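## Task

A 3D-printed bracket sits on the table with one or more support blocks still attached. These are ribbed blocks printed beneath its overhangs, made of the same plastic in the same colour. Remove every one and place each in the scrap tray so it lies entirely within the tray's walls. The bracket must finish resting on the table. It has a single thin leg beneath one end of its top bar, and snapping that leg off means failure. The reference image 'finished part' shows the bracket with no supports, so everything visible in it is part of the bracket. The 'sliced job' image is empty because it was not saved for this print. At the end, open the grippers and pull the arms away. Anything that stays in place only because the robot holds it does not count.

## Robot and tools

Robot: two arms, left_arm and right_arm, each with six joints and a parallel gripper. The names are labels only. In the shared scene frame, left_arm is on the +y side.

Scene frame: the origin is on the table top midway between the arms. +x points out over the table, +z points up, and units are metres. The state line reads `left_arm: …` | `right_arm: …` and gives each gripper's end_effector_position (m) and end_effector_quat_wxyz in this frame. The position is the point between the finger pads, about 1 cm short of the fingertips, and it can be off, more so at long reach. The arm bases may be tilted. Any mounting plates, and the single metal frame behind the arms that holds them, are fixed obstacles. A "too close" warning counts a plate and its half of the frame as part of that arm. The gripper's fingers point along its +z axis and close along its y axis.

Tool execute_actions, argument "actions": a list with at most one entry.
- Empty list []: changes nothing and returns the current state.
- Motion: {"rows": [[...]], "steps": N}. N is 1 to 15 control steps of 1/30 s each, and 15 if omitted. Each row covers one step. If there are fewer rows than steps, the last row is held.
- Wait: {"steps": N} with N up to 300. It returns once N steps have passed since the previous result, and your reply time counts toward them.
- Optional "pictures": true/false. Images come by default.
A refused call sends nothing to the robot.

Row layout: one list of 14 numbers covering both arms, always all 14 even if one arm is idle. Positions 1-6 are left_arm's absolute target joint angles in radians, in the same order that Joint positions uses: waist, shoulder, elbow, wrist pitch, wrist yaw, wrist roll. Position 7 is left_arm's gripper opening. Positions 8-14 are the same seven values for right_arm. Joint values are targets, not offsets. Stated ranges (rad): waist -2.618 to 3.054, shoulder 0.000 to 3.142, elbow 0.000 to 3.142, wrist pitch -1.571 to 1.571, wrist yaw -1.571 to 1.571, wrist roll -2.094 to 2.094. The true ends may sit up to 0.036 rad either way from these. A target more than 0.036 rad outside a range, and farther out than the joint's last reading, makes the call refused. A target beyond the true end is cut to that end, and the result reports "joint sent to its limit", possibly about an earlier action. If that message is absent, the joint may still have no room left.

Opening: a value from -1 (closed) to +1 (fully open, 0.094 m pad gap). Away from the extremes, the fingers go to where grip_measured would read the commanded value. To keep hold of an object, command below grip_measured: about 0.03 under grips firmly, less grips lighter. Each gripper's reading can be biased by about 1 mm. Pad force tops out around 50-62 N, sometimes less, and very thin parts under about 2 mm get less. First contact can briefly spike.

Motion limits: each step, a joint's target is held within a lead of its measured angle: waist 0.202, shoulder 0.258, elbow 0.238, wrist pitch 0.573, wrist yaw and roll 0.522 rad. If the targets would place the gripper more than 70 mm from where it is, the whole arm's targets are scaled back. Large moves therefore take several calls. The arms keep moving toward the last row while you think or wait. They stop once everything is nearly still, or when any step is HELD. After that, only a new action moves them farther, though the fingers finish opening or closing.

Result lines: Joint positions and Joint velocities give, for each arm, the six joints (rad, rad/s) and then the pad gap (m, m/s). grip_measured is the measured opening on the command scale. "joint command not followed" means the clearance check altered or blocked some joint targets, while the rest of the row was still applied. HELD marks steps where all or part of your row was not sent. MOTOR HOT appears from 75 °C. An OVER-TEMPERATURE FAULT at 90 °C stops that arm for 10 s. At 100 °C the arm goes limp and drops. Holding loads heats the motors, so avoid long holds.

zoom_image: {"camera": name, "region": [x0, y0, x1, y1]} in pixels of that camera's latest image, with (0,0) at the top-left and at most 504x504. It returns a closer look. Cameras: cam_high and cam_low are fixed pinhole cameras. cam_left_wrist and cam_right_wrist are fisheye cameras on the hands. All images are 504x504. Calibration (K, distortion, T_world_to_cam) is provided and may be off by a few degrees and millimetres. Wrist camera poses are derived from joint readings.

show_instructions: no arguments. It shows the reference images ('finished part', 'sliced job') and moves nothing.

finished_scene: {"scene": n}, n from 1 to 2. Replying without any tool call ends everything.

Avoid: letting anything fall off the table, which ends the scene. Avoid arm-to-arm collisions or pressing, dropping or slamming parts, and shoving hard. Don't stress the bracket's thin leg. Loose objects may occasionally get bumped. Before finishing, release everything and move both grippers clear.

Each tool is called after "Emit:" in YAML: its name, and indented under it one key for each argument.

Reference images:

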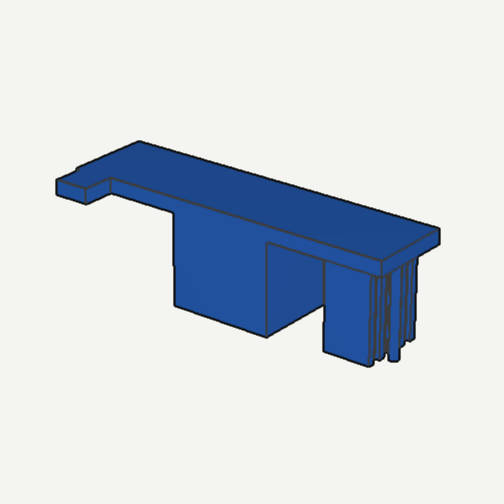

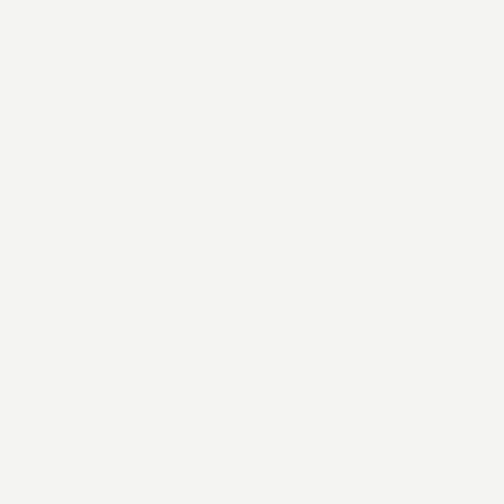

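## Session

Emit:
execute_actions:
  actions: []

Scene clock: 0.00 s of 8100.00 s.
left_arm: end_effector_position=(+0.3631, +0.1505, +0.2342) grip_measured=+1.000 end_effector_quat_wxyz=(+0.319, -0.359, +0.853, -0.204) | right_arm: end_effector_position=(+0.4398, -0.4478, +0.1734) grip_measured=+1.000 end_effector_quat_wxyz=(+0.323, +0.374, +0.844, -0.209)
Joint positions: left_arm=[-0.776  1.633  1.016 -0.307 -0.568 -1.038  0.094] | right_arm=[ 0.336  1.722  1.087 -0.464  1.115  0.757  0.094]
Joint velocities: left_arm=[-0.007 -0.012  0.007  0.007 -0.051 -0.066  0.   ] | right_arm=[-0.007  0.007 -0.002  0.022  0.037  0.066  0.   ]

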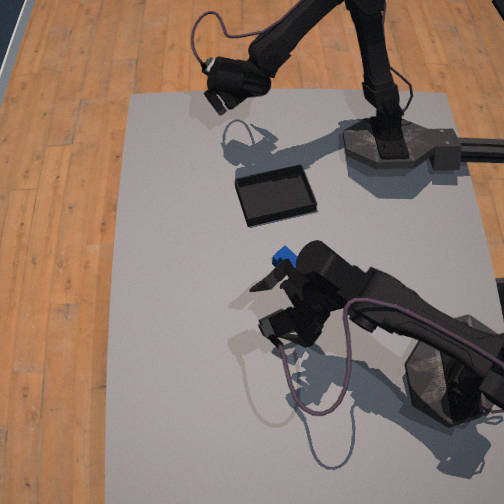

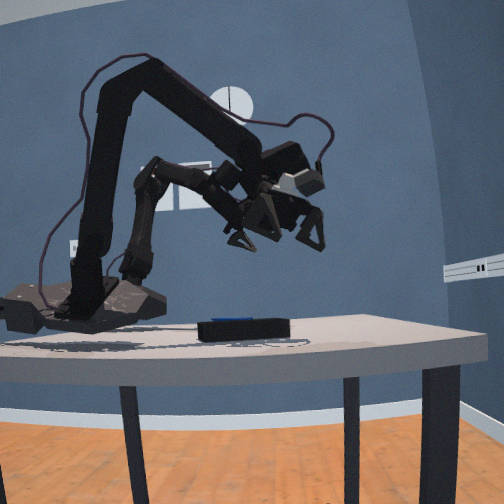

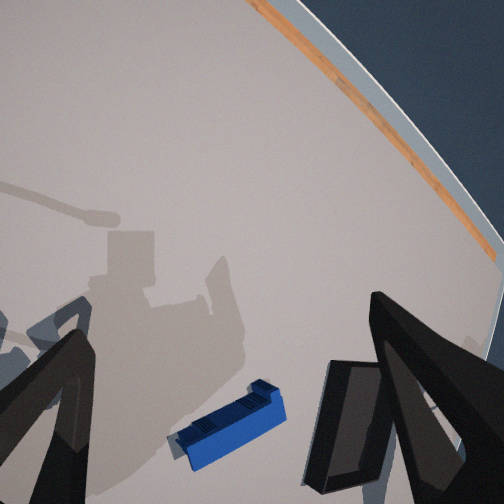

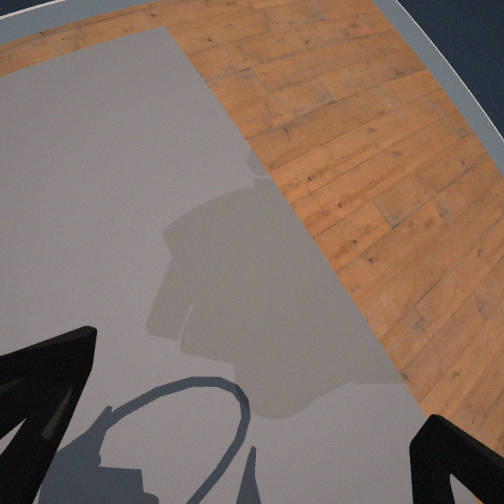

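Emit:
zoom_image:
  camera: "cam_left_wrist"
  region: [150, 350, 310, 490]

Emit:
execute_actions:
  actions:
    - {"rows":[[-0.776,1.5,1.1,-0.9,0,0,1,0.6,1.5,1.1,-0.9,0,0,1]],"steps":15}
  pictures: false

Emit:
execute_actions:
  actions:
    - {"steps":30}

Region (150, 350, 310, 490) of cam_left_wrist's 504x504 image, scaled by 3.150, with more detail than that image has; it fills the top 441 rows of this view, and the rest is white.

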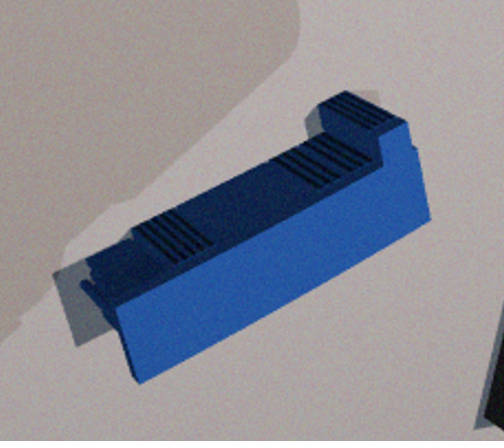

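Scene clock: 14.83 s of 8100.00 s.
left_arm: end_effector_position=(+0.2412, +0.1221, +0.2317) grip_measured=+1.000 end_effector_quat_wxyz=(+0.157, +0.221, +0.937, -0.221) | right_arm: end_effector_position=(+0.3333, -0.2427, +0.2140) grip_measured=+1.000 end_effector_quat_wxyz=(+0.151, -0.200, +0.950, +0.185)
Joint positions: left_arm=[-0.771  1.509  1.078 -0.871 -0.032 -0.074  0.094] | right_arm=[ 0.6    1.501  1.085 -0.864  0.109  0.052  0.094]
Joint velocities: left_arm=[ 0.007 -0.012 -0.017 -0.125  0.125  0.447  0.   ] | right_arm=[-0.027  0.002  0.022 -0.183 -0.608 -0.271  0.   ]
Steps of this call (steps 1 to 90: nothing new was sent; then 11.33 s passed at rest; steps 91 to 105: all 15 steps of this action). Readings (joint positions):
91: left_arm=[-0.773 1.623 1.029 -0.367 -0.503 -0.971] | right_arm=[0.347 1.707 1.087 -0.495 1.066 0.704]
92: left_arm=[-0.771 1.605 1.041 -0.460 -0.414 -0.883] | right_arm=[0.374 1.677 1.085 -0.556 0.994 0.635]
94: left_arm=[-0.771 1.556 1.058 -0.616 -0.266 -0.690] | right_arm=[0.461 1.606 1.085 -0.641 0.856 0.495]
98: left_arm=[-0.771 1.509 1.078 -0.779 -0.112 -0.321] | right_arm=[0.591 1.507 1.085 -0.764 0.487 0.223]
105: the state above

Scene clock: 15.83 s of 8100.00 s.
left_arm: end_effector_position=(+0.2358, +0.1216, +0.2309) grip_measured=+1.000 end_effector_quat_wxyz=(+0.153, +0.254, +0.929, -0.222) | right_arm: end_effector_position=(+0.3211, -0.2318, +0.2170) grip_measured=+1.000 end_effector_quat_wxyz=(+0.135, -0.229, +0.938, +0.221)
Joint positions: left_arm=[-0.771  1.509  1.078 -0.889 -0.014 -0.011  0.094] | right_arm=[ 0.6    1.501  1.085 -0.885  0.021  0.01   0.094]
Joint velocities: left_arm=[ 0.012 -0.012  0.002 -0.037 -0.051 -0.066  0.   ] | right_arm=[-0.007 -0.007  0.007 -0.007 -0.051 -0.037  0.   ]
Steps of this call (steps 1 to 30: the robot went on to your last target). Readings (joint positions):
1: left_arm=[-0.771 1.509 1.078 -0.875 -0.028 -0.061] | right_arm=[0.600 1.501 1.085 -0.869 0.091 0.043]
2: left_arm=[-0.771 1.509 1.078 -0.878 -0.025 -0.051] | right_arm=[0.600 1.501 1.085 -0.872 0.076 0.036]
4: left_arm=[-0.771 1.509 1.078 -0.883 -0.021 -0.037] | right_arm=[0.600 1.501 1.085 -0.878 0.055 0.027]
8: left_arm=[-0.771 1.509 1.078 -0.887 -0.017 -0.021] | right_arm=[0.600 1.501 1.085 -0.882 0.034 0.016]
30: the state above
All arms were judged still, so your last target was given up. Only a new action makes them travel on or press farther. Fingers that are still opening or closing keep moving.
camera_calibration (this result's frames):
cam_left_wrist: T_world_to_cam=[[-0.642774, -0.69723, 0.31735, 0.157801], [-0.689349, 0.707132, 0.157361, 0.0679946], [-0.334125, -0.117617, -0.935161, 0.422243], [0, 0, 0, 1]] pos_world=[0.289384, 0.111605, 0.334088]
cam_right_wrist: T_world_to_cam=[[0.732291, -0.629786, -0.259072, -0.319634], [-0.665224, -0.742939, -0.0742849, 0.0979821], [-0.145691, 0.226739, -0.962997, 0.398761], [0, 0, 0, 1]] pos_world=[0.357341, -0.218921, 0.308476]

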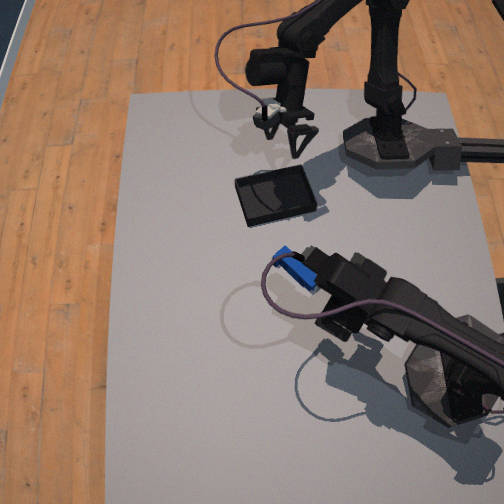

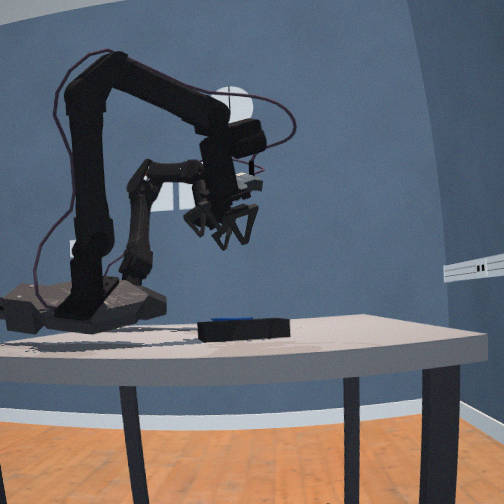

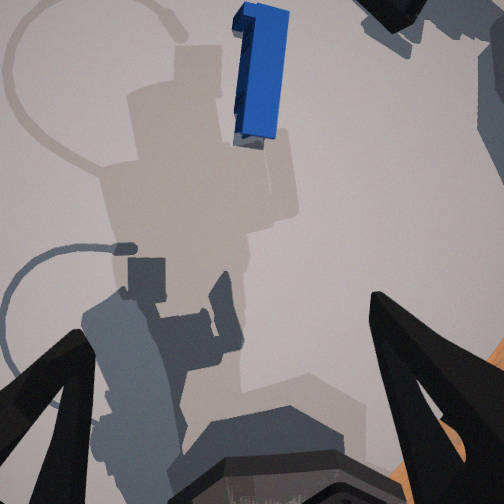

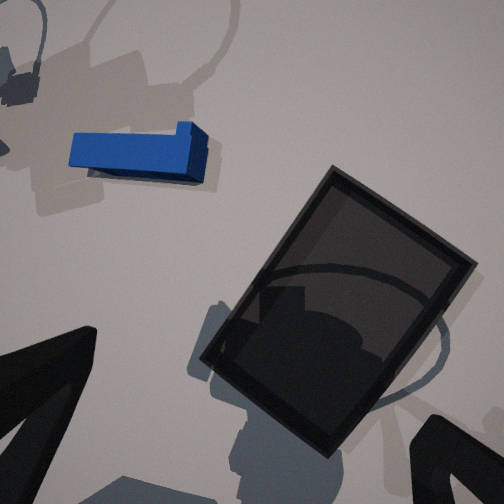

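Emit:
zoom_image:
  camera: "cam_right_wrist"
  region: [55, 100, 235, 210]

Emit:
zoom_image:
  camera: "cam_left_wrist"
  region: [190, 0, 340, 160]

Region (55, 100, 235, 210) of cam_right_wrist's 504x504 image, scaled by 2.800, with more detail than that image has.

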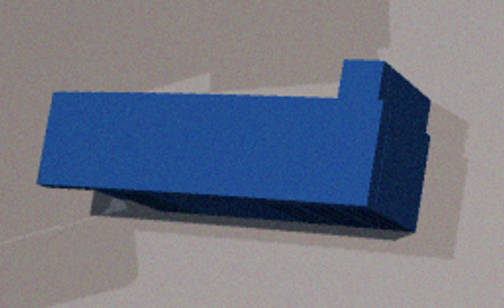

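Region (190, 0, 340, 160) of cam_left_wrist's 504x504 image, scaled by 3.150, with more detail than that image has; it fills the left 472 columns of this view, and the rest is white.

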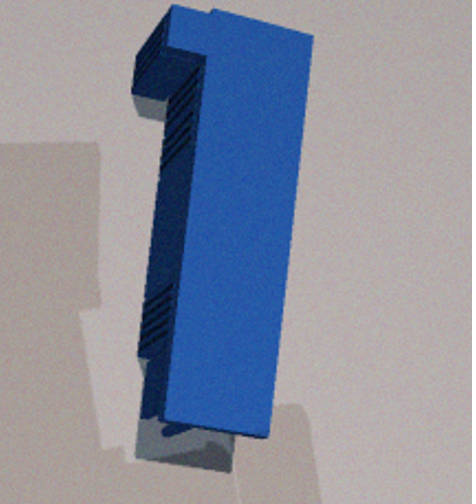

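Emit:
execute_actions:
  actions:
    - {"rows":[[-1.023,2.56,1.97,-1.23,-0.285,0,0.4,0.15,1.3,1.1,-0.9,0,0,1]],"steps":15}
  pictures: false

Emit:
execute_actions:
  actions:
    - {"steps":40}

Scene clock: 96.07 s of 8100.00 s.
left_arm: end_effector_position=(+0.2824, -0.0464, +0.1179) grip_measured=+0.402 end_effector_quat_wxyz=(+0.013, +0.422, +0.906, -0.019) | right_arm: end_effector_position=(+0.3679, -0.3829, +0.2210) grip_measured=+1.000 end_effector_quat_wxyz=(+0.198, +0.012, +0.962, +0.188)
Joint positions: left_arm=[-1.026  2.581  1.951 -1.171 -0.267 -0.007  0.066] | right_arm=[ 0.139  1.295  1.096 -0.885  0.02   0.006  0.094]
Joint velocities: left_arm=[ 0.022  0.984 -0.002 -0.33   0.051  0.007 -0.   ] | right_arm=[ 0.007  0.007  0.017 -0.051 -0.037  0.066  0.   ]
Steps of this call (steps 1 to 90: nothing new was sent; then 76.73 s passed at rest; steps 91 to 105: all 15 steps of this action). Readings (joint positions):
91: left_arm=[-0.794 1.543 1.122 -0.957 -0.063 -0.011] | right_arm=[0.580 1.485 1.084 -0.884 0.007 0.008]
92: left_arm=[-0.839 1.612 1.204 -1.042 -0.120 -0.011] | right_arm=[0.533 1.456 1.081 -0.888 -0.002 0.006]
94: left_arm=[-0.943 1.781 1.377 -1.114 -0.183 -0.011] | right_arm=[0.395 1.374 1.082 -0.886 -0.003 0.006]
98: left_arm=[-1.034 2.138 1.726 -1.166 -0.231 -0.007] | right_arm=[0.153 1.294 1.096 -0.882 0.018 0.006]
105: the state above

Scene clock: 97.40 s of 8100.00 s.
left_arm: end_effector_position=(+0.2778, -0.0354, +0.1202) grip_measured=+0.402 end_effector_quat_wxyz=(-0.003, +0.427, +0.904, -0.005) | right_arm: end_effector_position=(+0.3679, -0.3829, +0.2210) grip_measured=+1.000 end_effector_quat_wxyz=(+0.198, +0.012, +0.962, +0.188)
Joint positions: left_arm=[-1.025  2.575  1.951 -1.22  -0.279 -0.007  0.066] | right_arm=[ 0.139  1.295  1.096 -0.885  0.02   0.006  0.094]
Joint velocities: left_arm=[-0.027  0.002 -0.017 -0.051 -0.022  0.022 -0.   ] | right_arm=[ 0.012  0.007  0.002 -0.007 -0.007 -0.051  0.   ]
Steps of this call (steps 1 to 30: the robot went on to your last target; steps 31 to 40: nothing new was sent). Readings (joint positions):
1: left_arm=[-1.025 2.609 1.951 -1.183 -0.268 -0.007] | right_arm=[0.139 1.295 1.096 -0.885 0.020 0.006]
2: left_arm=[-1.025 2.624 1.951 -1.194 -0.268 -0.007] | right_arm=[0.139 1.295 1.096 -0.885 0.020 0.006]
4: left_arm=[-1.025 2.627 1.951 -1.209 -0.270 -0.007] | right_arm=[0.139 1.295 1.096 -0.885 0.020 0.006]
8: left_arm=[-1.025 2.590 1.951 -1.215 -0.276 -0.007] | right_arm=[0.139 1.295 1.096 -0.885 0.020 0.006]
40: the state above
All arms were judged still, so your last target was given up. Only a new action makes them travel on or press farther. Fingers that are still opening or closing keep moving.
camera_calibration (this result's frames):
cam_left_wrist: T_world_to_cam=[[-0.842139, -0.536823, 0.051213, 0.203523], [-0.404377, 0.691473, 0.598618, 0.0925594], [-0.356764, 0.48341, -0.799396, 0.325539], [0, 0, 0, 1]] pos_world=[0.324965, -0.112115, 0.194404]
cam_right_wrist: T_world_to_cam=[[0.34286, -0.901314, -0.264725, -0.407466], [-0.939371, -0.327352, -0.102092, 0.283231], [0.00535919, 0.283678, -0.958905, 0.409037], [0, 0, 0, 1]] pos_world=[0.403571, -0.390573, 0.313277]

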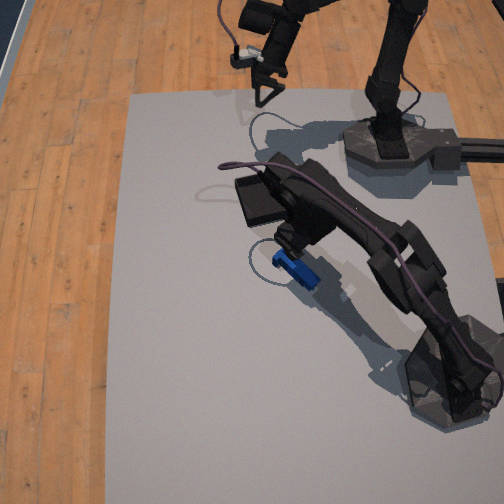

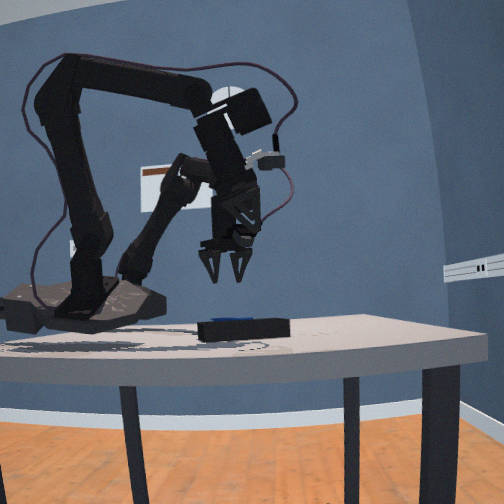

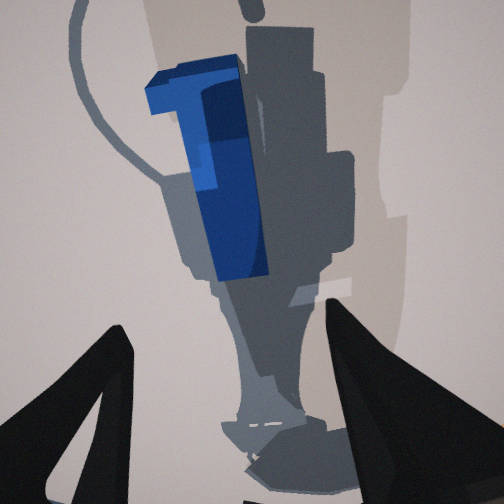

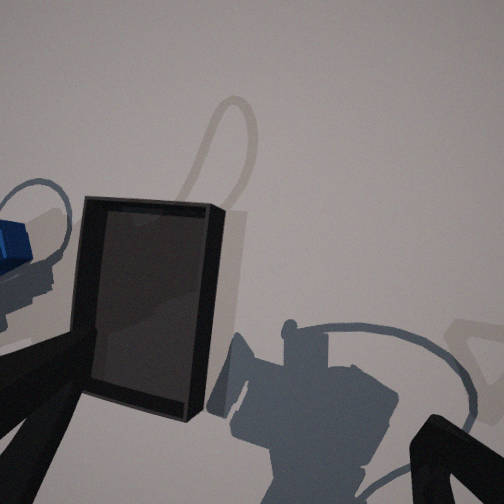

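Emit:
execute_actions:
  actions:
    - {"rows":[[-1.018,2.565,1.955,-1.205,-0.287,0.005,0.4,0.15,1.3,1.1,-0.9,0,0,1],[-1.013,2.572,1.938,-1.18,-0.289,0.01,0.4,0.15,1.3,1.1,-0.9,0,0,1],[-1.008,2.579,1.921,-1.155,-0.29,0.015,0.4,0.15,1.3,1.1,-0.9,0,0,1],[-1.003,2.586,1.904,-1.13,-0.292,0.02,0.4,0.15,1.3,1.1,-0.9,0,0,1],[-0.998,2.593,1.887,-1.10,-0.294,0.025,0.4,0.15,1.3,1.1,-0.9,0,0,1],[-0.993,2.60,1.87,-1.07,-0.296,0.03,0.4,0.15,1.3,1.1,-0.9,0,0,1],[-0.988,2.608,1.853,-1.04,-0.298,0.035,0.4,0.15,1.3,1.1,-0.9,0,0,1],[-0.983,2.616,1.836,-1.015,-0.30,0.04,0.4,0.15,1.3,1.1,-0.9,0,0,1],[-0.978,2.624,1.82,-0.99,-0.302,0.045,0.4,0.15,1.3,1.1,-0.9,0,0,1],[-0.973,2.631,1.806,-0.965,-0.303,0.05,0.4,0.15,1.3,1.1,-0.9,0,0,1]],"steps":15}
  pictures: false

Emit:
execute_actions:
  actions:
    - {"steps":15}

Scene clock: 123.37 s of 8100.00 s.
left_arm: end_effector_position=(+0.2814, -0.0295, +0.0529) grip_measured=+0.402 end_effector_quat_wxyz=(-0.011, +0.422, +0.906, -0.001) | right_arm: end_effector_position=(+0.3679, -0.3829, +0.2210) grip_measured=+1.000 end_effector_quat_wxyz=(+0.198, +0.012, +0.962, +0.188)
Joint positions: left_arm=[-0.967  2.641  1.813 -1.017 -0.296  0.036  0.066] | right_arm=[ 0.139  1.295  1.096 -0.885  0.02   0.006  0.094]
Joint velocities: left_arm=[ 0.051  0.125 -0.046  0.139  0.022  0.022  0.   ] | right_arm=[-0.012  0.007 -0.007 -0.051  0.007  0.051  0.   ]
Steps of this call (steps 1 to 90: nothing new was sent; then 22.47 s passed at rest; steps 91 to 105: all 15 steps of this action). Readings (joint positions):
91: left_arm=[-1.025 2.575 1.951 -1.220 -0.279 -0.006] | right_arm=[0.139 1.295 1.096 -0.885 0.020 0.006]
92: left_arm=[-1.024 2.575 1.951 -1.218 -0.280 -0.005] | right_arm=[0.139 1.295 1.096 -0.885 0.020 0.006]
94: left_arm=[-1.021 2.575 1.942 -1.199 -0.281 0.000] | right_arm=[0.139 1.295 1.096 -0.885 0.020 0.006]
98: left_arm=[-1.002 2.580 1.884 -1.121 -0.287 0.015] | right_arm=[0.139 1.295 1.096 -0.885 0.020 0.006]
105: the state above

Scene clock: 123.87 s of 8100.00 s.
left_arm: end_effector_position=(+0.2859, -0.0347, +0.0512) grip_measured=+0.402 end_effector_quat_wxyz=(+0.002, +0.421, +0.907, -0.005) | right_arm: end_effector_position=(+0.3679, -0.3829, +0.2210) grip_measured=+1.000 end_effector_quat_wxyz=(+0.198, +0.012, +0.962, +0.188)
Joint positions: left_arm=[-0.967  2.644  1.811 -0.984 -0.298  0.042  0.066] | right_arm=[ 0.139  1.295  1.096 -0.885  0.02   0.006  0.094]
Joint velocities: left_arm=[ 0.002  0.007  0.002 -0.022 -0.066 -0.022 -0.   ] | right_arm=[-0.002 -0.017 -0.002 -0.066  0.007  0.022  0.   ]
Steps of this call (steps 1 to 15: the robot went on to your last target). Readings (joint positions):
1: left_arm=[-0.967 2.644 1.811 -1.012 -0.297 0.037] | right_arm=[0.139 1.295 1.096 -0.885 0.020 0.006]
2: left_arm=[-0.967 2.644 1.811 -1.009 -0.297 0.038] | right_arm=[0.139 1.295 1.096 -0.885 0.020 0.006]
4: left_arm=[-0.967 2.644 1.811 -0.999 -0.297 0.040] | right_arm=[0.139 1.295 1.096 -0.885 0.020 0.006]
8: left_arm=[-0.967 2.644 1.811 -0.989 -0.298 0.041] | right_arm=[0.139 1.295 1.096 -0.885 0.020 0.006]
15: the state above
camera_calibration (this result's frames):
cam_left_wrist: T_world_to_cam=[[-0.836004, -0.54678, 0.0461316, 0.212432], [-0.418082, 0.689162, 0.59183, 0.140876], [-0.355393, 0.475486, -0.804741, 0.27253], [0, 0, 0, 1]] pos_world=[0.333347, -0.110516, 0.126142]
cam_right_wrist: T_world_to_cam=[[0.34286, -0.901314, -0.264725, -0.407466], [-0.939371, -0.327352, -0.102092, 0.283231], [0.00535919, 0.283678, -0.958905, 0.409037], [0, 0, 0, 1]] pos_world=[0.403571, -0.390573, 0.313277]

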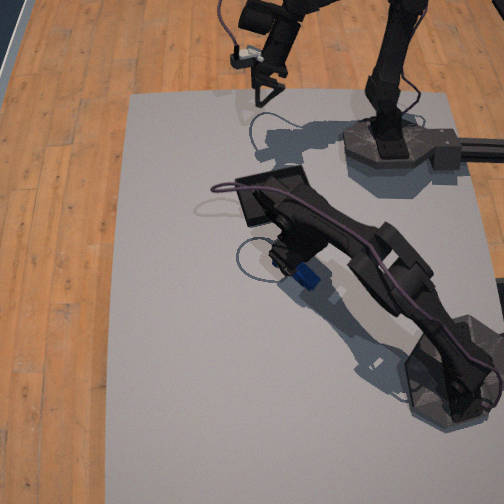

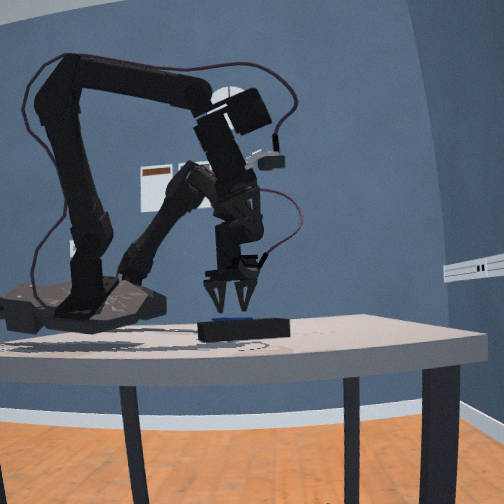

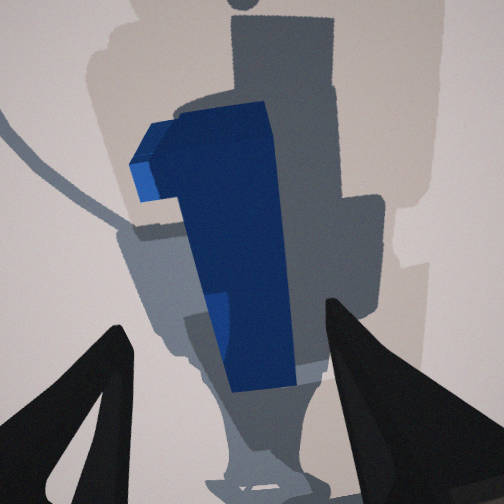

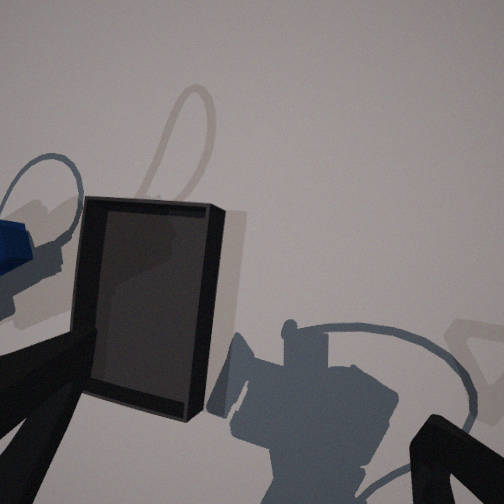

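Emit:
execute_actions:
  actions:
    - {"rows":[[-0.97,2.637,1.798,-0.95,-0.304,0.06,0.4,0.15,1.3,1.1,-0.9,0,0,1],[-0.97,2.642,1.79,-0.935,-0.305,0.06,0.4,0.15,1.3,1.1,-0.9,0,0,1],[-0.968,2.647,1.782,-0.92,-0.306,0.065,0.4,0.15,1.3,1.1,-0.9,0,0,1],[-0.966,2.652,1.774,-0.905,-0.307,0.065,0.4,0.15,1.3,1.1,-0.9,0,0,1],[-0.964,2.657,1.766,-0.89,-0.307,0.065,0.4,0.15,1.3,1.1,-0.9,0,0,1],[-0.963,2.662,1.758,-0.875,-0.307,0.065,0.4,0.15,1.3,1.1,-0.9,0,0,1],[-0.962,2.668,1.751,-0.865,-0.307,0.065,0.4,0.15,1.3,1.1,-0.9,0,0,1],[-0.961,2.674,1.745,-0.858,-0.307,0.065,0.4,0.15,1.3,1.1,-0.9,0,0,1],[-0.96,2.679,1.745,-0.858,-0.307,0.065,0.4,0.15,1.3,1.1,-0.9,0,0,1]],"steps":15}
  pictures: false

Emit:
execute_actions:
  actions:
    - {"steps":12}

Scene clock: 132.00 s of 8100.00 s.
left_arm: end_effector_position=(+0.2795, -0.0393, +0.0245) grip_measured=+0.402 end_effector_quat_wxyz=(+0.005, +0.427, +0.904, -0.005) | right_arm: end_effector_position=(+0.3679, -0.3829, +0.2210) grip_measured=+1.000 end_effector_quat_wxyz=(+0.198, +0.012, +0.962, +0.188)
Joint positions: left_arm=[-0.967  2.679  1.755 -0.888 -0.301  0.056  0.066] | right_arm=[ 0.139  1.295  1.096 -0.885  0.02   0.006  0.094]
Joint velocities: left_arm=[ 0.012  0.022 -0.022  0.037 -0.066  0.022 -0.   ] | right_arm=[ 0.002  0.007 -0.002  0.051 -0.051 -0.037  0.   ]
Steps of this call (steps 1 to 15: the robot went on to your last target; steps 16 to 90: nothing new was sent; then 4.63 s passed at rest; steps 91 to 105: all 15 steps of this action). Readings (joint positions):
91: left_arm=[-0.967 2.644 1.811 -0.982 -0.298 0.044] | right_arm=[0.139 1.295 1.096 -0.885 0.020 0.006]
92: left_arm=[-0.967 2.644 1.811 -0.978 -0.298 0.045] | right_arm=[0.139 1.295 1.096 -0.885 0.020 0.006]
94: left_arm=[-0.967 2.644 1.804 -0.960 -0.300 0.049] | right_arm=[0.139 1.295 1.096 -0.885 0.020 0.006]
98: left_arm=[-0.967 2.648 1.774 -0.917 -0.301 0.054] | right_arm=[0.139 1.295 1.096 -0.885 0.020 0.006]
105: the state above

Scene clock: 132.40 s of 8100.00 s.
left_arm: end_effector_position=(+0.2811, -0.0410, +0.0243) grip_measured=+0.402 end_effector_quat_wxyz=(+0.010, +0.426, +0.905, -0.006) | right_arm: end_effector_position=(+0.3679, -0.3829, +0.2210) grip_measured=+1.000 end_effector_quat_wxyz=(+0.198, +0.012, +0.962, +0.188)
Joint positions: left_arm=[-0.967  2.68   1.755 -0.877 -0.302  0.057  0.066] | right_arm=[ 0.139  1.295  1.096 -0.885  0.02   0.006  0.094]
Joint velocities: left_arm=[-0.007  0.007  0.002 -0.007 -0.022  0.022 -0.   ] | right_arm=[ 0.007 -0.017 -0.007 -0.007 -0.022 -0.051  0.   ]
Steps of this call (steps 1 to 12: the robot went on to your last target). Readings (joint positions):
1: left_arm=[-0.967 2.680 1.755 -0.886 -0.301 0.056] | right_arm=[0.139 1.295 1.096 -0.885 0.020 0.006]
2: left_arm=[-0.967 2.680 1.755 -0.885 -0.301 0.057] | right_arm=[0.139 1.295 1.096 -0.885 0.020 0.006]
4: left_arm=[-0.967 2.680 1.755 -0.881 -0.302 0.057] | right_arm=[0.139 1.295 1.096 -0.885 0.020 0.006]
8: left_arm=[-0.967 2.680 1.755 -0.878 -0.302 0.057] | right_arm=[0.139 1.295 1.096 -0.885 0.020 0.006]
12: the state above
camera_calibration (this result's frames):
cam_left_wrist: T_world_to_cam=[[-0.842049, -0.537941, 0.039665, 0.208415], [-0.418744, 0.698276, 0.580572, 0.159978], [-0.340011, 0.472261, -0.813242, 0.247927], [0, 0, 0, 1]] pos_world=[0.326783, -0.11668, 0.100479]
cam_right_wrist: T_world_to_cam=[[0.34286, -0.901314, -0.264725, -0.407466], [-0.939371, -0.327352, -0.102092, 0.283231], [0.00535919, 0.283678, -0.958905, 0.409037], [0, 0, 0, 1]] pos_world=[0.403571, -0.390573, 0.313277]

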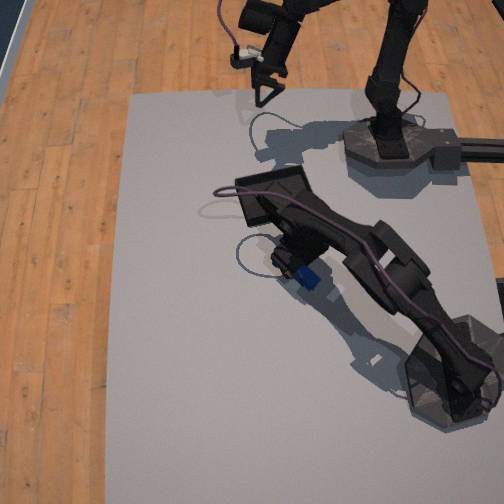

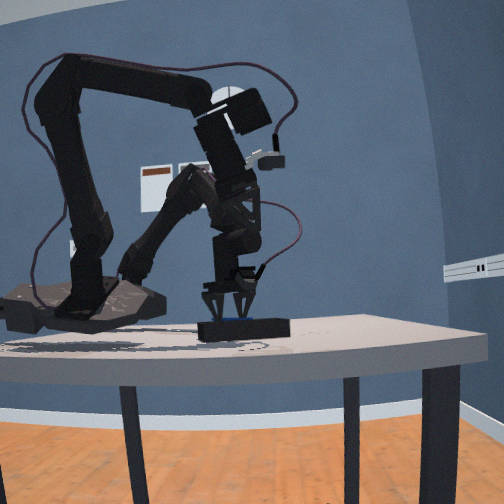

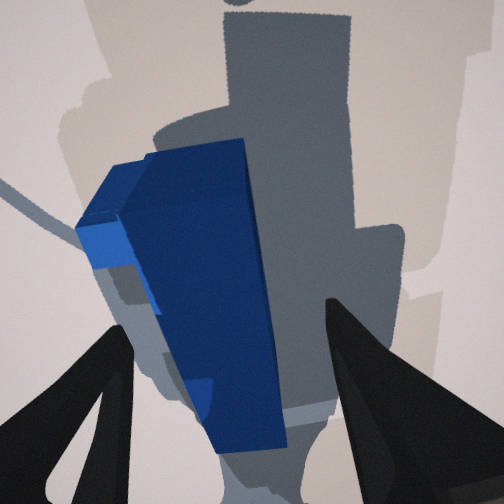

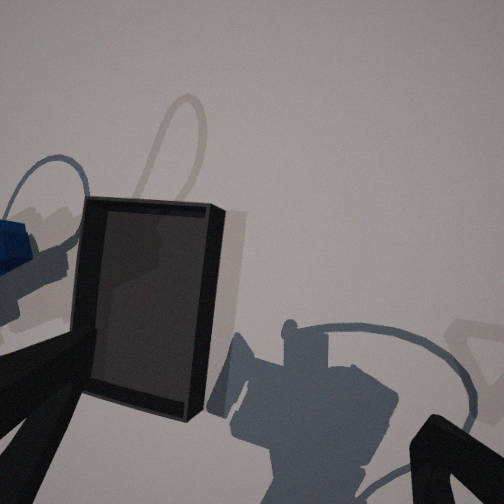

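Need q2 +0.012, q3 −0.006, q1 +0.007.

Emit:
execute_actions:
  actions:
    - {"rows":[[-0.955,2.686,1.74,-0.86,-0.307,0.065,0.2,0.15,1.3,1.1,-0.9,0,0,1],[-0.951,2.694,1.736,-0.86,-0.307,0.065,0.1,0.15,1.3,1.1,-0.9,0,0,1]],"steps":15}

Scene clock: 139.87 s of 8100.00 s.
left_arm: end_effector_position=(+0.2849, -0.0366, +0.0223) grip_measured=+0.102 end_effector_quat_wxyz=(+0.007, +0.419, +0.908, -0.007) | right_arm: end_effector_position=(+0.3679, -0.3829, +0.2210) grip_measured=+1.000 end_effector_quat_wxyz=(+0.198, +0.012, +0.962, +0.188)
Joint positions: left_arm=[-0.952  2.68   1.755 -0.877 -0.303  0.057  0.052] | right_arm=[ 0.139  1.295  1.096 -0.885  0.02   0.006  0.094]
Joint velocities: left_arm=[ 0.002 -0.002 -0.012  0.051 -0.022 -0.007  0.   ] | right_arm=[-0.007 -0.007 -0.002  0.022  0.007 -0.007  0.   ]
Steps of this call (steps 1 to 30: the robot went on to your last target; steps 31 to 90: nothing new was sent; then 3.97 s passed at rest; steps 91 to 105: all 15 steps of this action). Readings (joint positions):
91: left_arm=[-0.966 2.680 1.755 -0.877 -0.302 0.057] | right_arm=[0.139 1.295 1.096 -0.885 0.020 0.006]
92: left_arm=[-0.965 2.680 1.755 -0.877 -0.302 0.057] | right_arm=[0.139 1.295 1.096 -0.885 0.020 0.006]
94: left_arm=[-0.961 2.680 1.755 -0.877 -0.302 0.057] | right_arm=[0.139 1.295 1.096 -0.885 0.020 0.006]
98: left_arm=[-0.953 2.680 1.755 -0.877 -0.302 0.057] | right_arm=[0.139 1.295 1.096 -0.885 0.020 0.006]
105: the state above
camera_calibration (this result's frames):
cam_left_wrist: T_world_to_cam=[[-0.834266, -0.549659, 0.0433026, 0.2114], [-0.425657, 0.691992, 0.583064, 0.161364], [-0.350451, 0.467998, -0.811272, 0.248276], [0, 0, 0, 1]] pos_world=[0.332058, -0.111657, 0.0981797]
cam_right_wrist: T_world_to_cam=[[0.34286, -0.901314, -0.264725, -0.407466], [-0.939371, -0.327352, -0.102092, 0.283231], [0.00535919, 0.283678, -0.958905, 0.409037], [0, 0, 0, 1]] pos_world=[0.403571, -0.390573, 0.313277]

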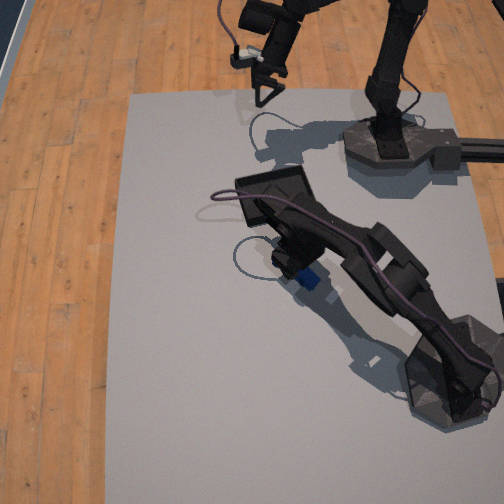

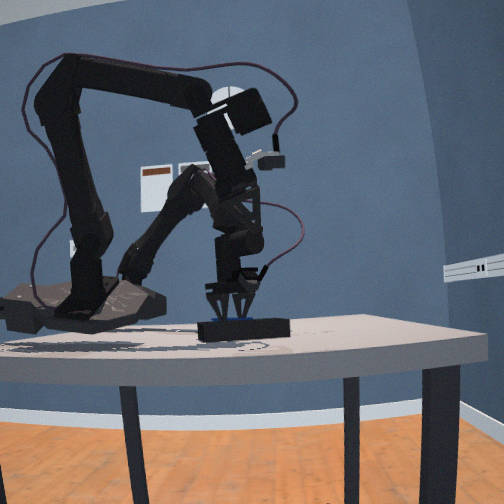

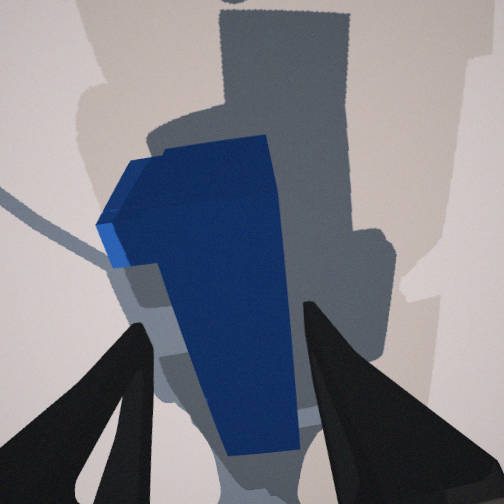

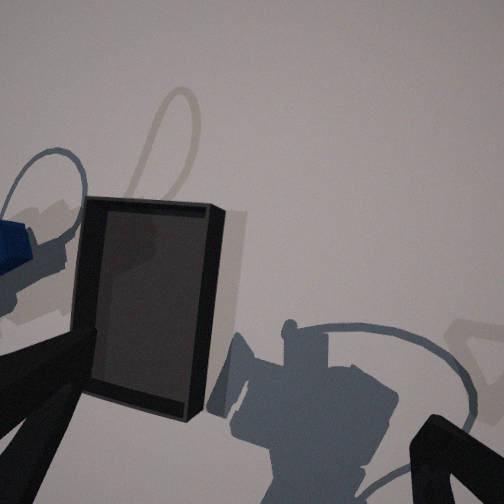

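Emit:
execute_actions:
  actions:
    - {"rows":[[-0.953,2.703,1.75,-0.86,-0.307,0.065,0.1,0.15,1.3,1.1,-0.9,0,0,1]],"steps":15}
  pictures: false

Scene clock: 143.30 s of 8100.00 s.
left_arm: end_effector_position=(+0.2813, -0.0361, +0.0151) grip_measured=+0.102 end_effector_quat_wxyz=(+0.000, +0.422, +0.907, -0.004) | right_arm: end_effector_position=(+0.3679, -0.3829, +0.2210) grip_measured=+1.000 end_effector_quat_wxyz=(+0.198, +0.012, +0.962, +0.188)
Joint positions: left_arm=[-0.952  2.697  1.755 -0.875 -0.303  0.057  0.052] | right_arm=[ 0.139  1.295  1.096 -0.885  0.02   0.006  0.094]
Joint velocities: left_arm=[ 0.007 -0.007  0.017  0.022  0.11   0.022  0.   ] | right_arm=[ 0.002  0.012  0.012 -0.007 -0.022  0.007  0.   ]
Steps of this call (steps 1 to 15: the robot went on to your last target; steps 16 to 88: nothing new was sent; steps 89 to 103: all 15 steps of this action). Readings (joint positions):
89: left_arm=[-0.952 2.681 1.755 -0.877 -0.303 0.057] | right_arm=[0.139 1.295 1.096 -0.885 0.020 0.006]
90: left_arm=[-0.952 2.682 1.755 -0.876 -0.303 0.057] | right_arm=[0.139 1.295 1.096 -0.885 0.020 0.006]
92: left_arm=[-0.952 2.687 1.755 -0.875 -0.303 0.057] | right_arm=[0.139 1.295 1.096 -0.885 0.020 0.006]
96: left_arm=[-0.952 2.696 1.755 -0.875 -0.303 0.057] | right_arm=[0.139 1.295 1.096 -0.885 0.020 0.006]
103: the state above

Emit:
execute_actions:
  actions:
    - {"rows":[[-0.953,2.7,1.75,-0.86,-0.307,0.065,0.0,0.15,1.3,1.1,-0.9,0,0,1],[-0.953,2.7,1.75,-0.86,-0.307,0.065,-0.1,0.15,1.3,1.1,-0.9,0,0,1],[-0.953,2.7,1.75,-0.86,-0.307,0.065,-0.18,0.15,1.3,1.1,-0.9,0,0,1],[-0.953,2.7,1.75,-0.86,-0.307,0.065,-0.24,0.15,1.3,1.1,-0.9,0,0,1],[-0.953,2.7,1.75,-0.86,-0.307,0.065,-0.28,0.15,1.3,1.1,-0.9,0,0,1],[-0.953,2.7,1.75,-0.86,-0.307,0.065,-0.31,0.15,1.3,1.1,-0.9,0,0,1],[-0.953,2.7,1.75,-0.86,-0.307,0.065,-0.34,0.15,1.3,1.1,-0.9,0,0,1],[-0.953,2.7,1.75,-0.86,-0.307,0.065,-0.37,0.15,1.3,1.1,-0.9,0,0,1],[-0.953,2.7,1.75,-0.86,-0.307,0.065,-0.40,0.15,1.3,1.1,-0.9,0,0,1],[-0.953,2.7,1.75,-0.86,-0.307,0.065,-0.42,0.15,1.3,1.1,-0.9,0,0,1],[-0.953,2.7,1.75,-0.86,-0.307,0.065,-0.44,0.15,1.3,1.1,-0.9,0,0,1]],"steps":15}

Scene clock: 151.63 s of 8100.00 s.
left_arm: end_effector_position=(+0.2814, -0.0360, +0.0151) grip_measured=-0.393 end_effector_quat_wxyz=(+0.000, +0.422, +0.907, -0.004) | right_arm: end_effector_position=(+0.3679, -0.3829, +0.2210) grip_measured=+1.000 end_effector_quat_wxyz=(+0.198, +0.012, +0.962, +0.188)
Joint positions: left_arm=[-0.952  2.697  1.755 -0.875 -0.303  0.058  0.028] | right_arm=[ 0.139  1.295  1.096 -0.885  0.02   0.006  0.094]
Joint velocities: left_arm=[-0.012 -0.002 -0.002  0.007 -0.066  0.007 -0.   ] | right_arm=[ 0.002 -0.002 -0.012 -0.051  0.007 -0.022  0.   ]
Steps of this call (steps 1 to 15: the robot went on to your last target; steps 16 to 90: nothing new was sent; then 4.83 s passed at rest; steps 91 to 105: all 15 steps of this action). Readings (joint positions):
91: left_arm=[-0.952 2.697 1.755 -0.875 -0.303 0.057] | right_arm=[0.139 1.295 1.096 -0.885 0.020 0.006]
92: left_arm=[-0.952 2.697 1.755 -0.875 -0.303 0.057] | right_arm=[0.139 1.295 1.096 -0.885 0.020 0.006]
94: left_arm=[-0.952 2.697 1.755 -0.875 -0.303 0.058] | right_arm=[0.139 1.295 1.096 -0.885 0.020 0.006]
98: left_arm=[-0.952 2.697 1.755 -0.875 -0.303 0.058] | right_arm=[0.139 1.295 1.096 -0.885 0.020 0.006]
105: the state above
camera_calibration (this result's frames):
cam_left_wrist: T_world_to_cam=[[-0.836746, -0.545684, 0.0456591, 0.209821], [-0.415796, 0.687403, 0.595475, 0.160548], [-0.356328, 0.479277, -0.802075, 0.242839], [0, 0, 0, 1]] pos_world=[0.328852, -0.112253, 0.0895924]
cam_right_wrist: T_world_to_cam=[[0.34286, -0.901314, -0.264725, -0.407466], [-0.939371, -0.327352, -0.102092, 0.283231], [0.00535919, 0.283678, -0.958905, 0.409037], [0, 0, 0, 1]] pos_world=[0.403571, -0.390573, 0.313277]

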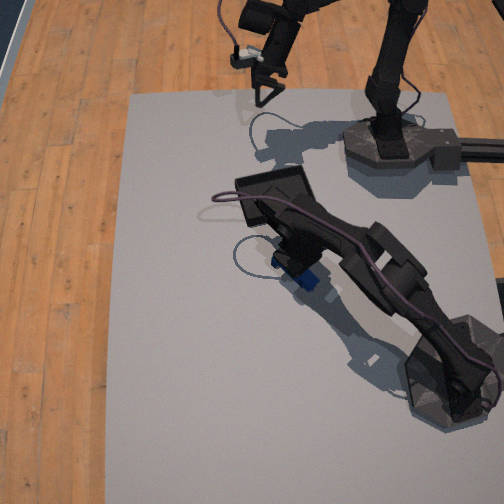

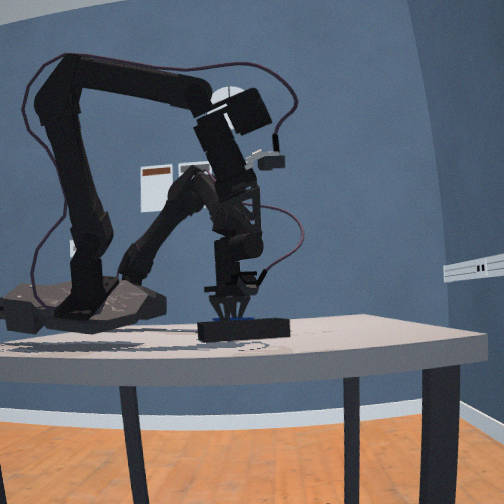

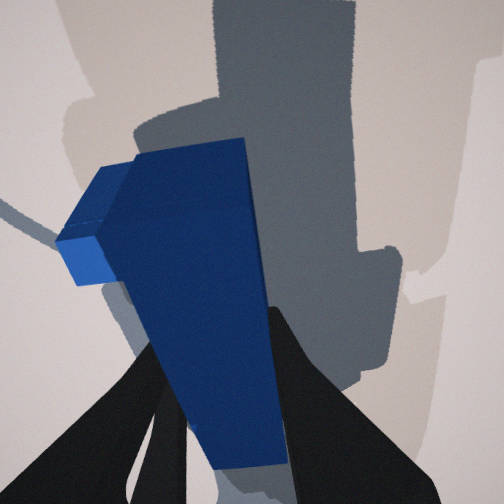

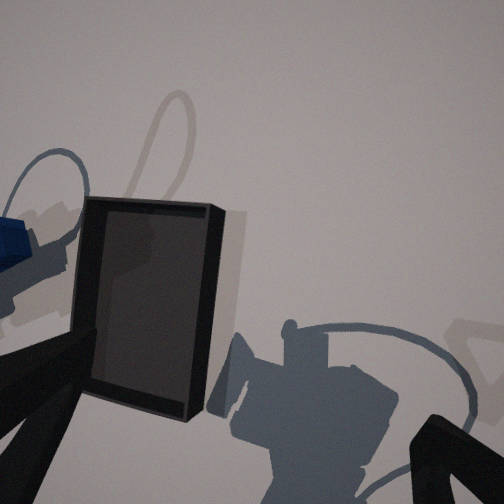

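Emit:
execute_actions:
  actions:
    - {"rows":[[-0.953,2.68,1.76,-0.88,-0.3,0.06,-0.44,0.15,1.3,1.08,-0.85,-0.05,0.05,1],[-0.953,2.66,1.77,-0.9,-0.3,0.06,-0.44,0.15,1.3,1.05,-0.8,-0.1,0.1,1],[-0.953,2.635,1.78,-0.92,-0.3,0.06,-0.44,0.15,1.3,1.02,-0.73,-0.15,0.15,1],[-0.953,2.61,1.785,-0.94,-0.3,0.06,-0.44,0.15,1.3,0.99,-0.66,-0.2,0.2,1],[-0.953,2.58,1.785,-0.95,-0.3,0.06,-0.44,0.15,1.31,0.96,-0.59,-0.25,0.25,1],[-0.95,2.55,1.78,-0.95,-0.3,0.05,-0.44,0.16,1.32,0.93,-0.52,-0.3,0.3,1],[-0.945,2.52,1.77,-0.94,-0.28,0.03,-0.44,0.17,1.33,0.9,-0.45,-0.35,0.35,1],[-0.94,2.49,1.75,-0.92,-0.25,0.0,-0.44,0.18,1.34,0.87,-0.38,-0.4,0.4,1],[-0.93,2.46,1.72,-0.89,-0.21,-0.03,-0.44,0.19,1.36,0.84,-0.31,-0.45,0.45,1],[-0.92,2.43,1.68,-0.85,-0.16,-0.07,-0.44,0.2,1.38,0.81,-0.24,-0.5,0.5,1],[-0.905,2.40,1.635,-0.79,-0.1,-0.11,-0.44,0.21,1.4,0.78,-0.17,-0.55,0.55,1],[-0.89,2.37,1.59,-0.73,-0.04,-0.15,-0.44,0.22,1.42,0.75,-0.1,-0.6,0.6,1],[-0.875,2.34,1.54,-0.66,0.02,-0.19,-0.44,0.23,1.44,0.72,-0.03,-0.65,0.65,1],[-0.86,2.31,1.49,-0.59,0.08,-0.23,-0.44,0.24,1.46,0.70,0.04,-0.7,0.7,1],[-0.84,2.28,1.44,-0.52,0.14,-0.27,-0.44,0.25,1.48,0.68,0.1,-0.75,0.72,1]],"steps":15}
  pictures: false

Emit:
execute_actions:
  actions:
    - {"rows":[[-0.82,2.25,1.39,-0.44,0.21,-0.31,-0.44,0.26,1.5,0.665,0.14,-0.78,0.73,0.9],[-0.80,2.22,1.33,-0.36,0.28,-0.355,-0.44,0.275,1.52,0.65,0.17,-0.8,0.74,0.8],[-0.78,2.19,1.27,-0.28,0.35,-0.40,-0.44,0.29,1.54,0.64,0.2,-0.82,0.75,0.7],[-0.76,2.16,1.21,-0.20,0.42,-0.445,-0.44,0.305,1.56,0.63,0.23,-0.84,0.76,0.6],[-0.74,2.13,1.15,-0.12,0.49,-0.49,-0.44,0.32,1.58,0.62,0.26,-0.86,0.77,0.5],[-0.72,2.10,1.09,-0.04,0.56,-0.535,-0.44,0.335,1.6,0.61,0.29,-0.88,0.78,0.4],[-0.70,2.07,1.03,0.04,0.63,-0.58,-0.44,0.35,1.62,0.6,0.32,-0.9,0.79,0.3],[-0.68,2.04,0.97,0.12,0.7,-0.625,-0.44,0.37,1.64,0.59,0.35,-0.92,0.8,0.2],[-0.66,2.01,0.91,0.2,0.77,-0.67,-0.44,0.39,1.66,0.58,0.38,-0.94,0.81,0.1],[-0.645,1.985,0.85,0.27,0.84,-0.715,-0.44,0.41,1.68,0.57,0.4,-0.96,0.81,0.1],[-0.63,1.96,0.8,0.33,0.9,-0.76,-0.44,0.43,1.7,0.56,0.42,-0.98,0.81,0.1],[-0.62,1.94,0.755,0.38,0.95,-0.79,-0.44,0.445,1.71,0.55,0.44,-1.0,0.81,0.1],[-0.61,1.92,0.72,0.42,0.99,-0.815,-0.44,0.46,1.72,0.54,0.455,-1.02,0.81,0.1],[-0.605,1.91,0.695,0.445,1.01,-0.83,-0.44,0.47,1.726,0.53,0.455,-1.03,0.81,0.1],[-0.603,1.905,0.685,0.457,1.02,-0.835,-0.44,0.473,1.726,0.525,0.455,-1.03,0.81,0.1]],"steps":15}
  pictures: false

Emit:
execute_actions:
  actions:
    - {"steps":20}

Scene clock: 185.37 s of 8100.00 s.
left_arm: end_effector_position=(+0.3085, -0.0333, +0.1219) grip_measured=-0.394 end_effector_quat_wxyz=(+0.083, +0.272, +0.942, -0.178) | right_arm: end_effector_position=(+0.3811, -0.2421, +0.1988) grip_measured=+1.000 end_effector_quat_wxyz=(+0.155, +0.142, +0.839, +0.502)
Joint positions: left_arm=[-0.886  2.321  1.551 -0.723 -0.069 -0.123  0.028] | right_arm=[ 0.219  1.443  0.732 -0.181 -0.522  0.54   0.094]
Joint velocities: left_arm=[ 0.54  -0.945 -1.355  1.429  1.341 -0.916 -0.001] | right_arm=[ 0.281  0.647 -0.745  1.81  -1.399  1.179  0.   ]
Steps of this call (steps 1 to 15: the robot went on to your last target; steps 16 to 90: nothing new was sent; then 30.23 s passed at rest; steps 91 to 105: all 15 steps of this action). Readings (joint positions):
91: left_arm=[-0.952 2.697 1.755 -0.875 -0.303 0.058] | right_arm=[0.139 1.295 1.096 -0.884 0.014 0.012]
92: left_arm=[-0.952 2.697 1.755 -0.877 -0.303 0.058] | right_arm=[0.139 1.295 1.091 -0.872 -0.002 0.026]
94: left_arm=[-0.952 2.689 1.755 -0.890 -0.303 0.058] | right_arm=[0.139 1.295 1.059 -0.810 -0.052 0.075]
98: left_arm=[-0.951 2.608 1.754 -0.925 -0.293 0.047] | right_arm=[0.149 1.309 0.940 -0.618 -0.199 0.222]
105: the state above

Scene clock: 185.87 s of 8100.00 s.
left_arm: end_effector_position=(+0.2472, -0.0059, +0.1746) grip_measured=-0.394 end_effector_quat_wxyz=(-0.010, -0.028, +0.780, -0.625) | right_arm: end_effector_position=(+0.3013, -0.1223, +0.2176) grip_measured=+0.102 end_effector_quat_wxyz=(+0.012, +0.027, +0.724, +0.689)
Joint positions: left_arm=[-0.607  1.948  0.727  0.231  0.815 -0.721  0.028] | right_arm=[ 0.45   1.713  0.555  0.378 -0.941  0.794  0.052]
Joint velocities: left_arm=[ 0.134 -0.418 -0.701  1.194  1.223 -0.755 -0.   ] | right_arm=[ 0.315  0.222 -0.305  0.315 -0.462  0.125 -0.   ]
Steps of this call (steps 1 to 15: all 15 steps of this action). Readings (joint positions):
1: left_arm=[-0.866 2.290 1.502 -0.668 -0.018 -0.158] | right_arm=[0.229 1.465 0.709 -0.123 -0.567 0.577]
2: left_arm=[-0.844 2.264 1.449 -0.608 0.036 -0.194] | right_arm=[0.240 1.486 0.689 -0.070 -0.607 0.610]
4: left_arm=[-0.797 2.217 1.331 -0.477 0.151 -0.272] | right_arm=[0.266 1.526 0.660 0.023 -0.677 0.662]
8: left_arm=[-0.705 2.126 1.077 -0.205 0.399 -0.442] | right_arm=[0.327 1.599 0.624 0.186 -0.788 0.735]
15: the state above

Scene clock: 186.53 s of 8100.00 s.
left_arm: end_effector_position=(+0.2454, -0.0075, +0.2192) grip_measured=-0.394 end_effector_quat_wxyz=(-0.012, -0.004, +0.711, -0.704) | right_arm: end_effector_position=(+0.2900, -0.1182, +0.2270) grip_measured=+0.102 end_effector_quat_wxyz=(+0.003, +0.004, +0.703, +0.711)
Joint positions: left_arm=[-0.604  1.93   0.697  0.432  0.994 -0.836  0.028] | right_arm=[ 0.465  1.723  0.535  0.444 -1.005  0.809  0.052]
Joint velocities: left_arm=[-0.012 -0.007 -0.027 -0.007  0.037 -0.022 -0.   ] | right_arm=[-0.012 -0.012 -0.007  0.022 -0.051 -0.007  0.   ]
Steps of this call (steps 1 to 20: the robot went on to your last target). Readings (joint positions):
1: left_arm=[-0.604 1.937 0.709 0.268 0.852 -0.745] | right_arm=[0.459 1.719 0.546 0.388 -0.955 0.797]
2: left_arm=[-0.604 1.932 0.699 0.298 0.882 -0.763] | right_arm=[0.464 1.722 0.539 0.394 -0.966 0.799]
4: left_arm=[-0.604 1.930 0.697 0.346 0.925 -0.790] | right_arm=[0.465 1.723 0.535 0.405 -0.982 0.803]
8: left_arm=[-0.604 1.930 0.697 0.402 0.967 -0.818] | right_arm=[0.465 1.723 0.535 0.430 -0.996 0.807]
20: the state above
camera_calibration (this result's frames):
cam_left_wrist: T_world_to_cam=[[-0.0978553, 0.0309845, 0.994718, -0.199101], [-0.787403, 0.60885, -0.0964258, 0.246709], [-0.608622, -0.79268, -0.0351819, 0.264325], [0, 0, 0, 1]] pos_world=[0.33565, 0.0654855, 0.231138]
cam_right_wrist: T_world_to_cam=[[0.304271, 0.0435245, -0.951591, 0.138198], [-0.876127, -0.379342, -0.297492, 0.317206], [-0.373926, 0.924232, -0.0772899, 0.325676], [0, 0, 0, 1]] pos_world=[0.357642, -0.186686, 0.251046]

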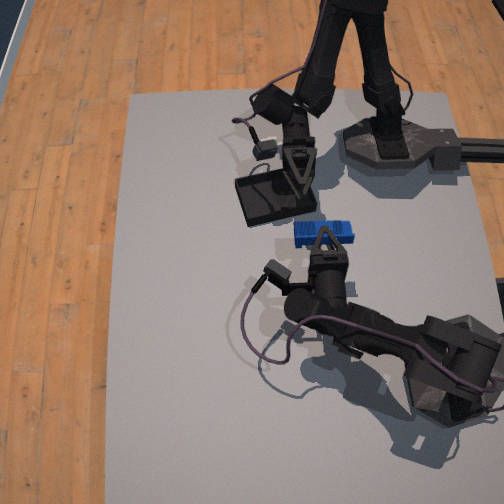

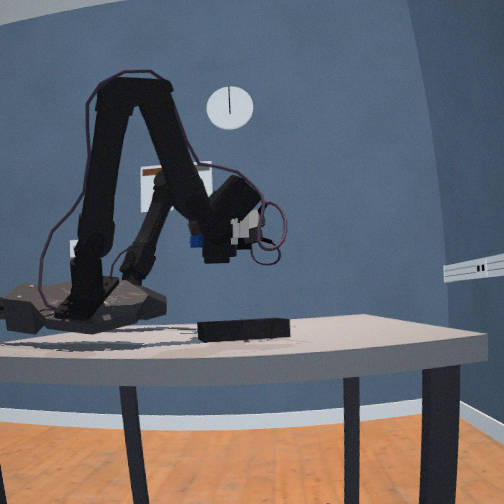

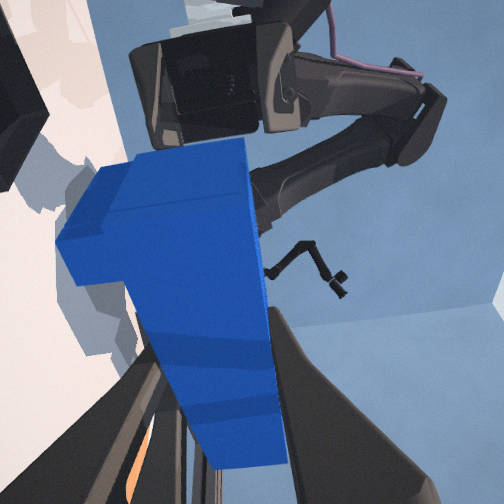

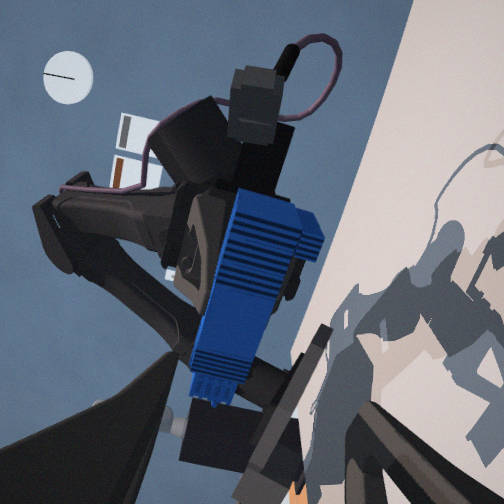

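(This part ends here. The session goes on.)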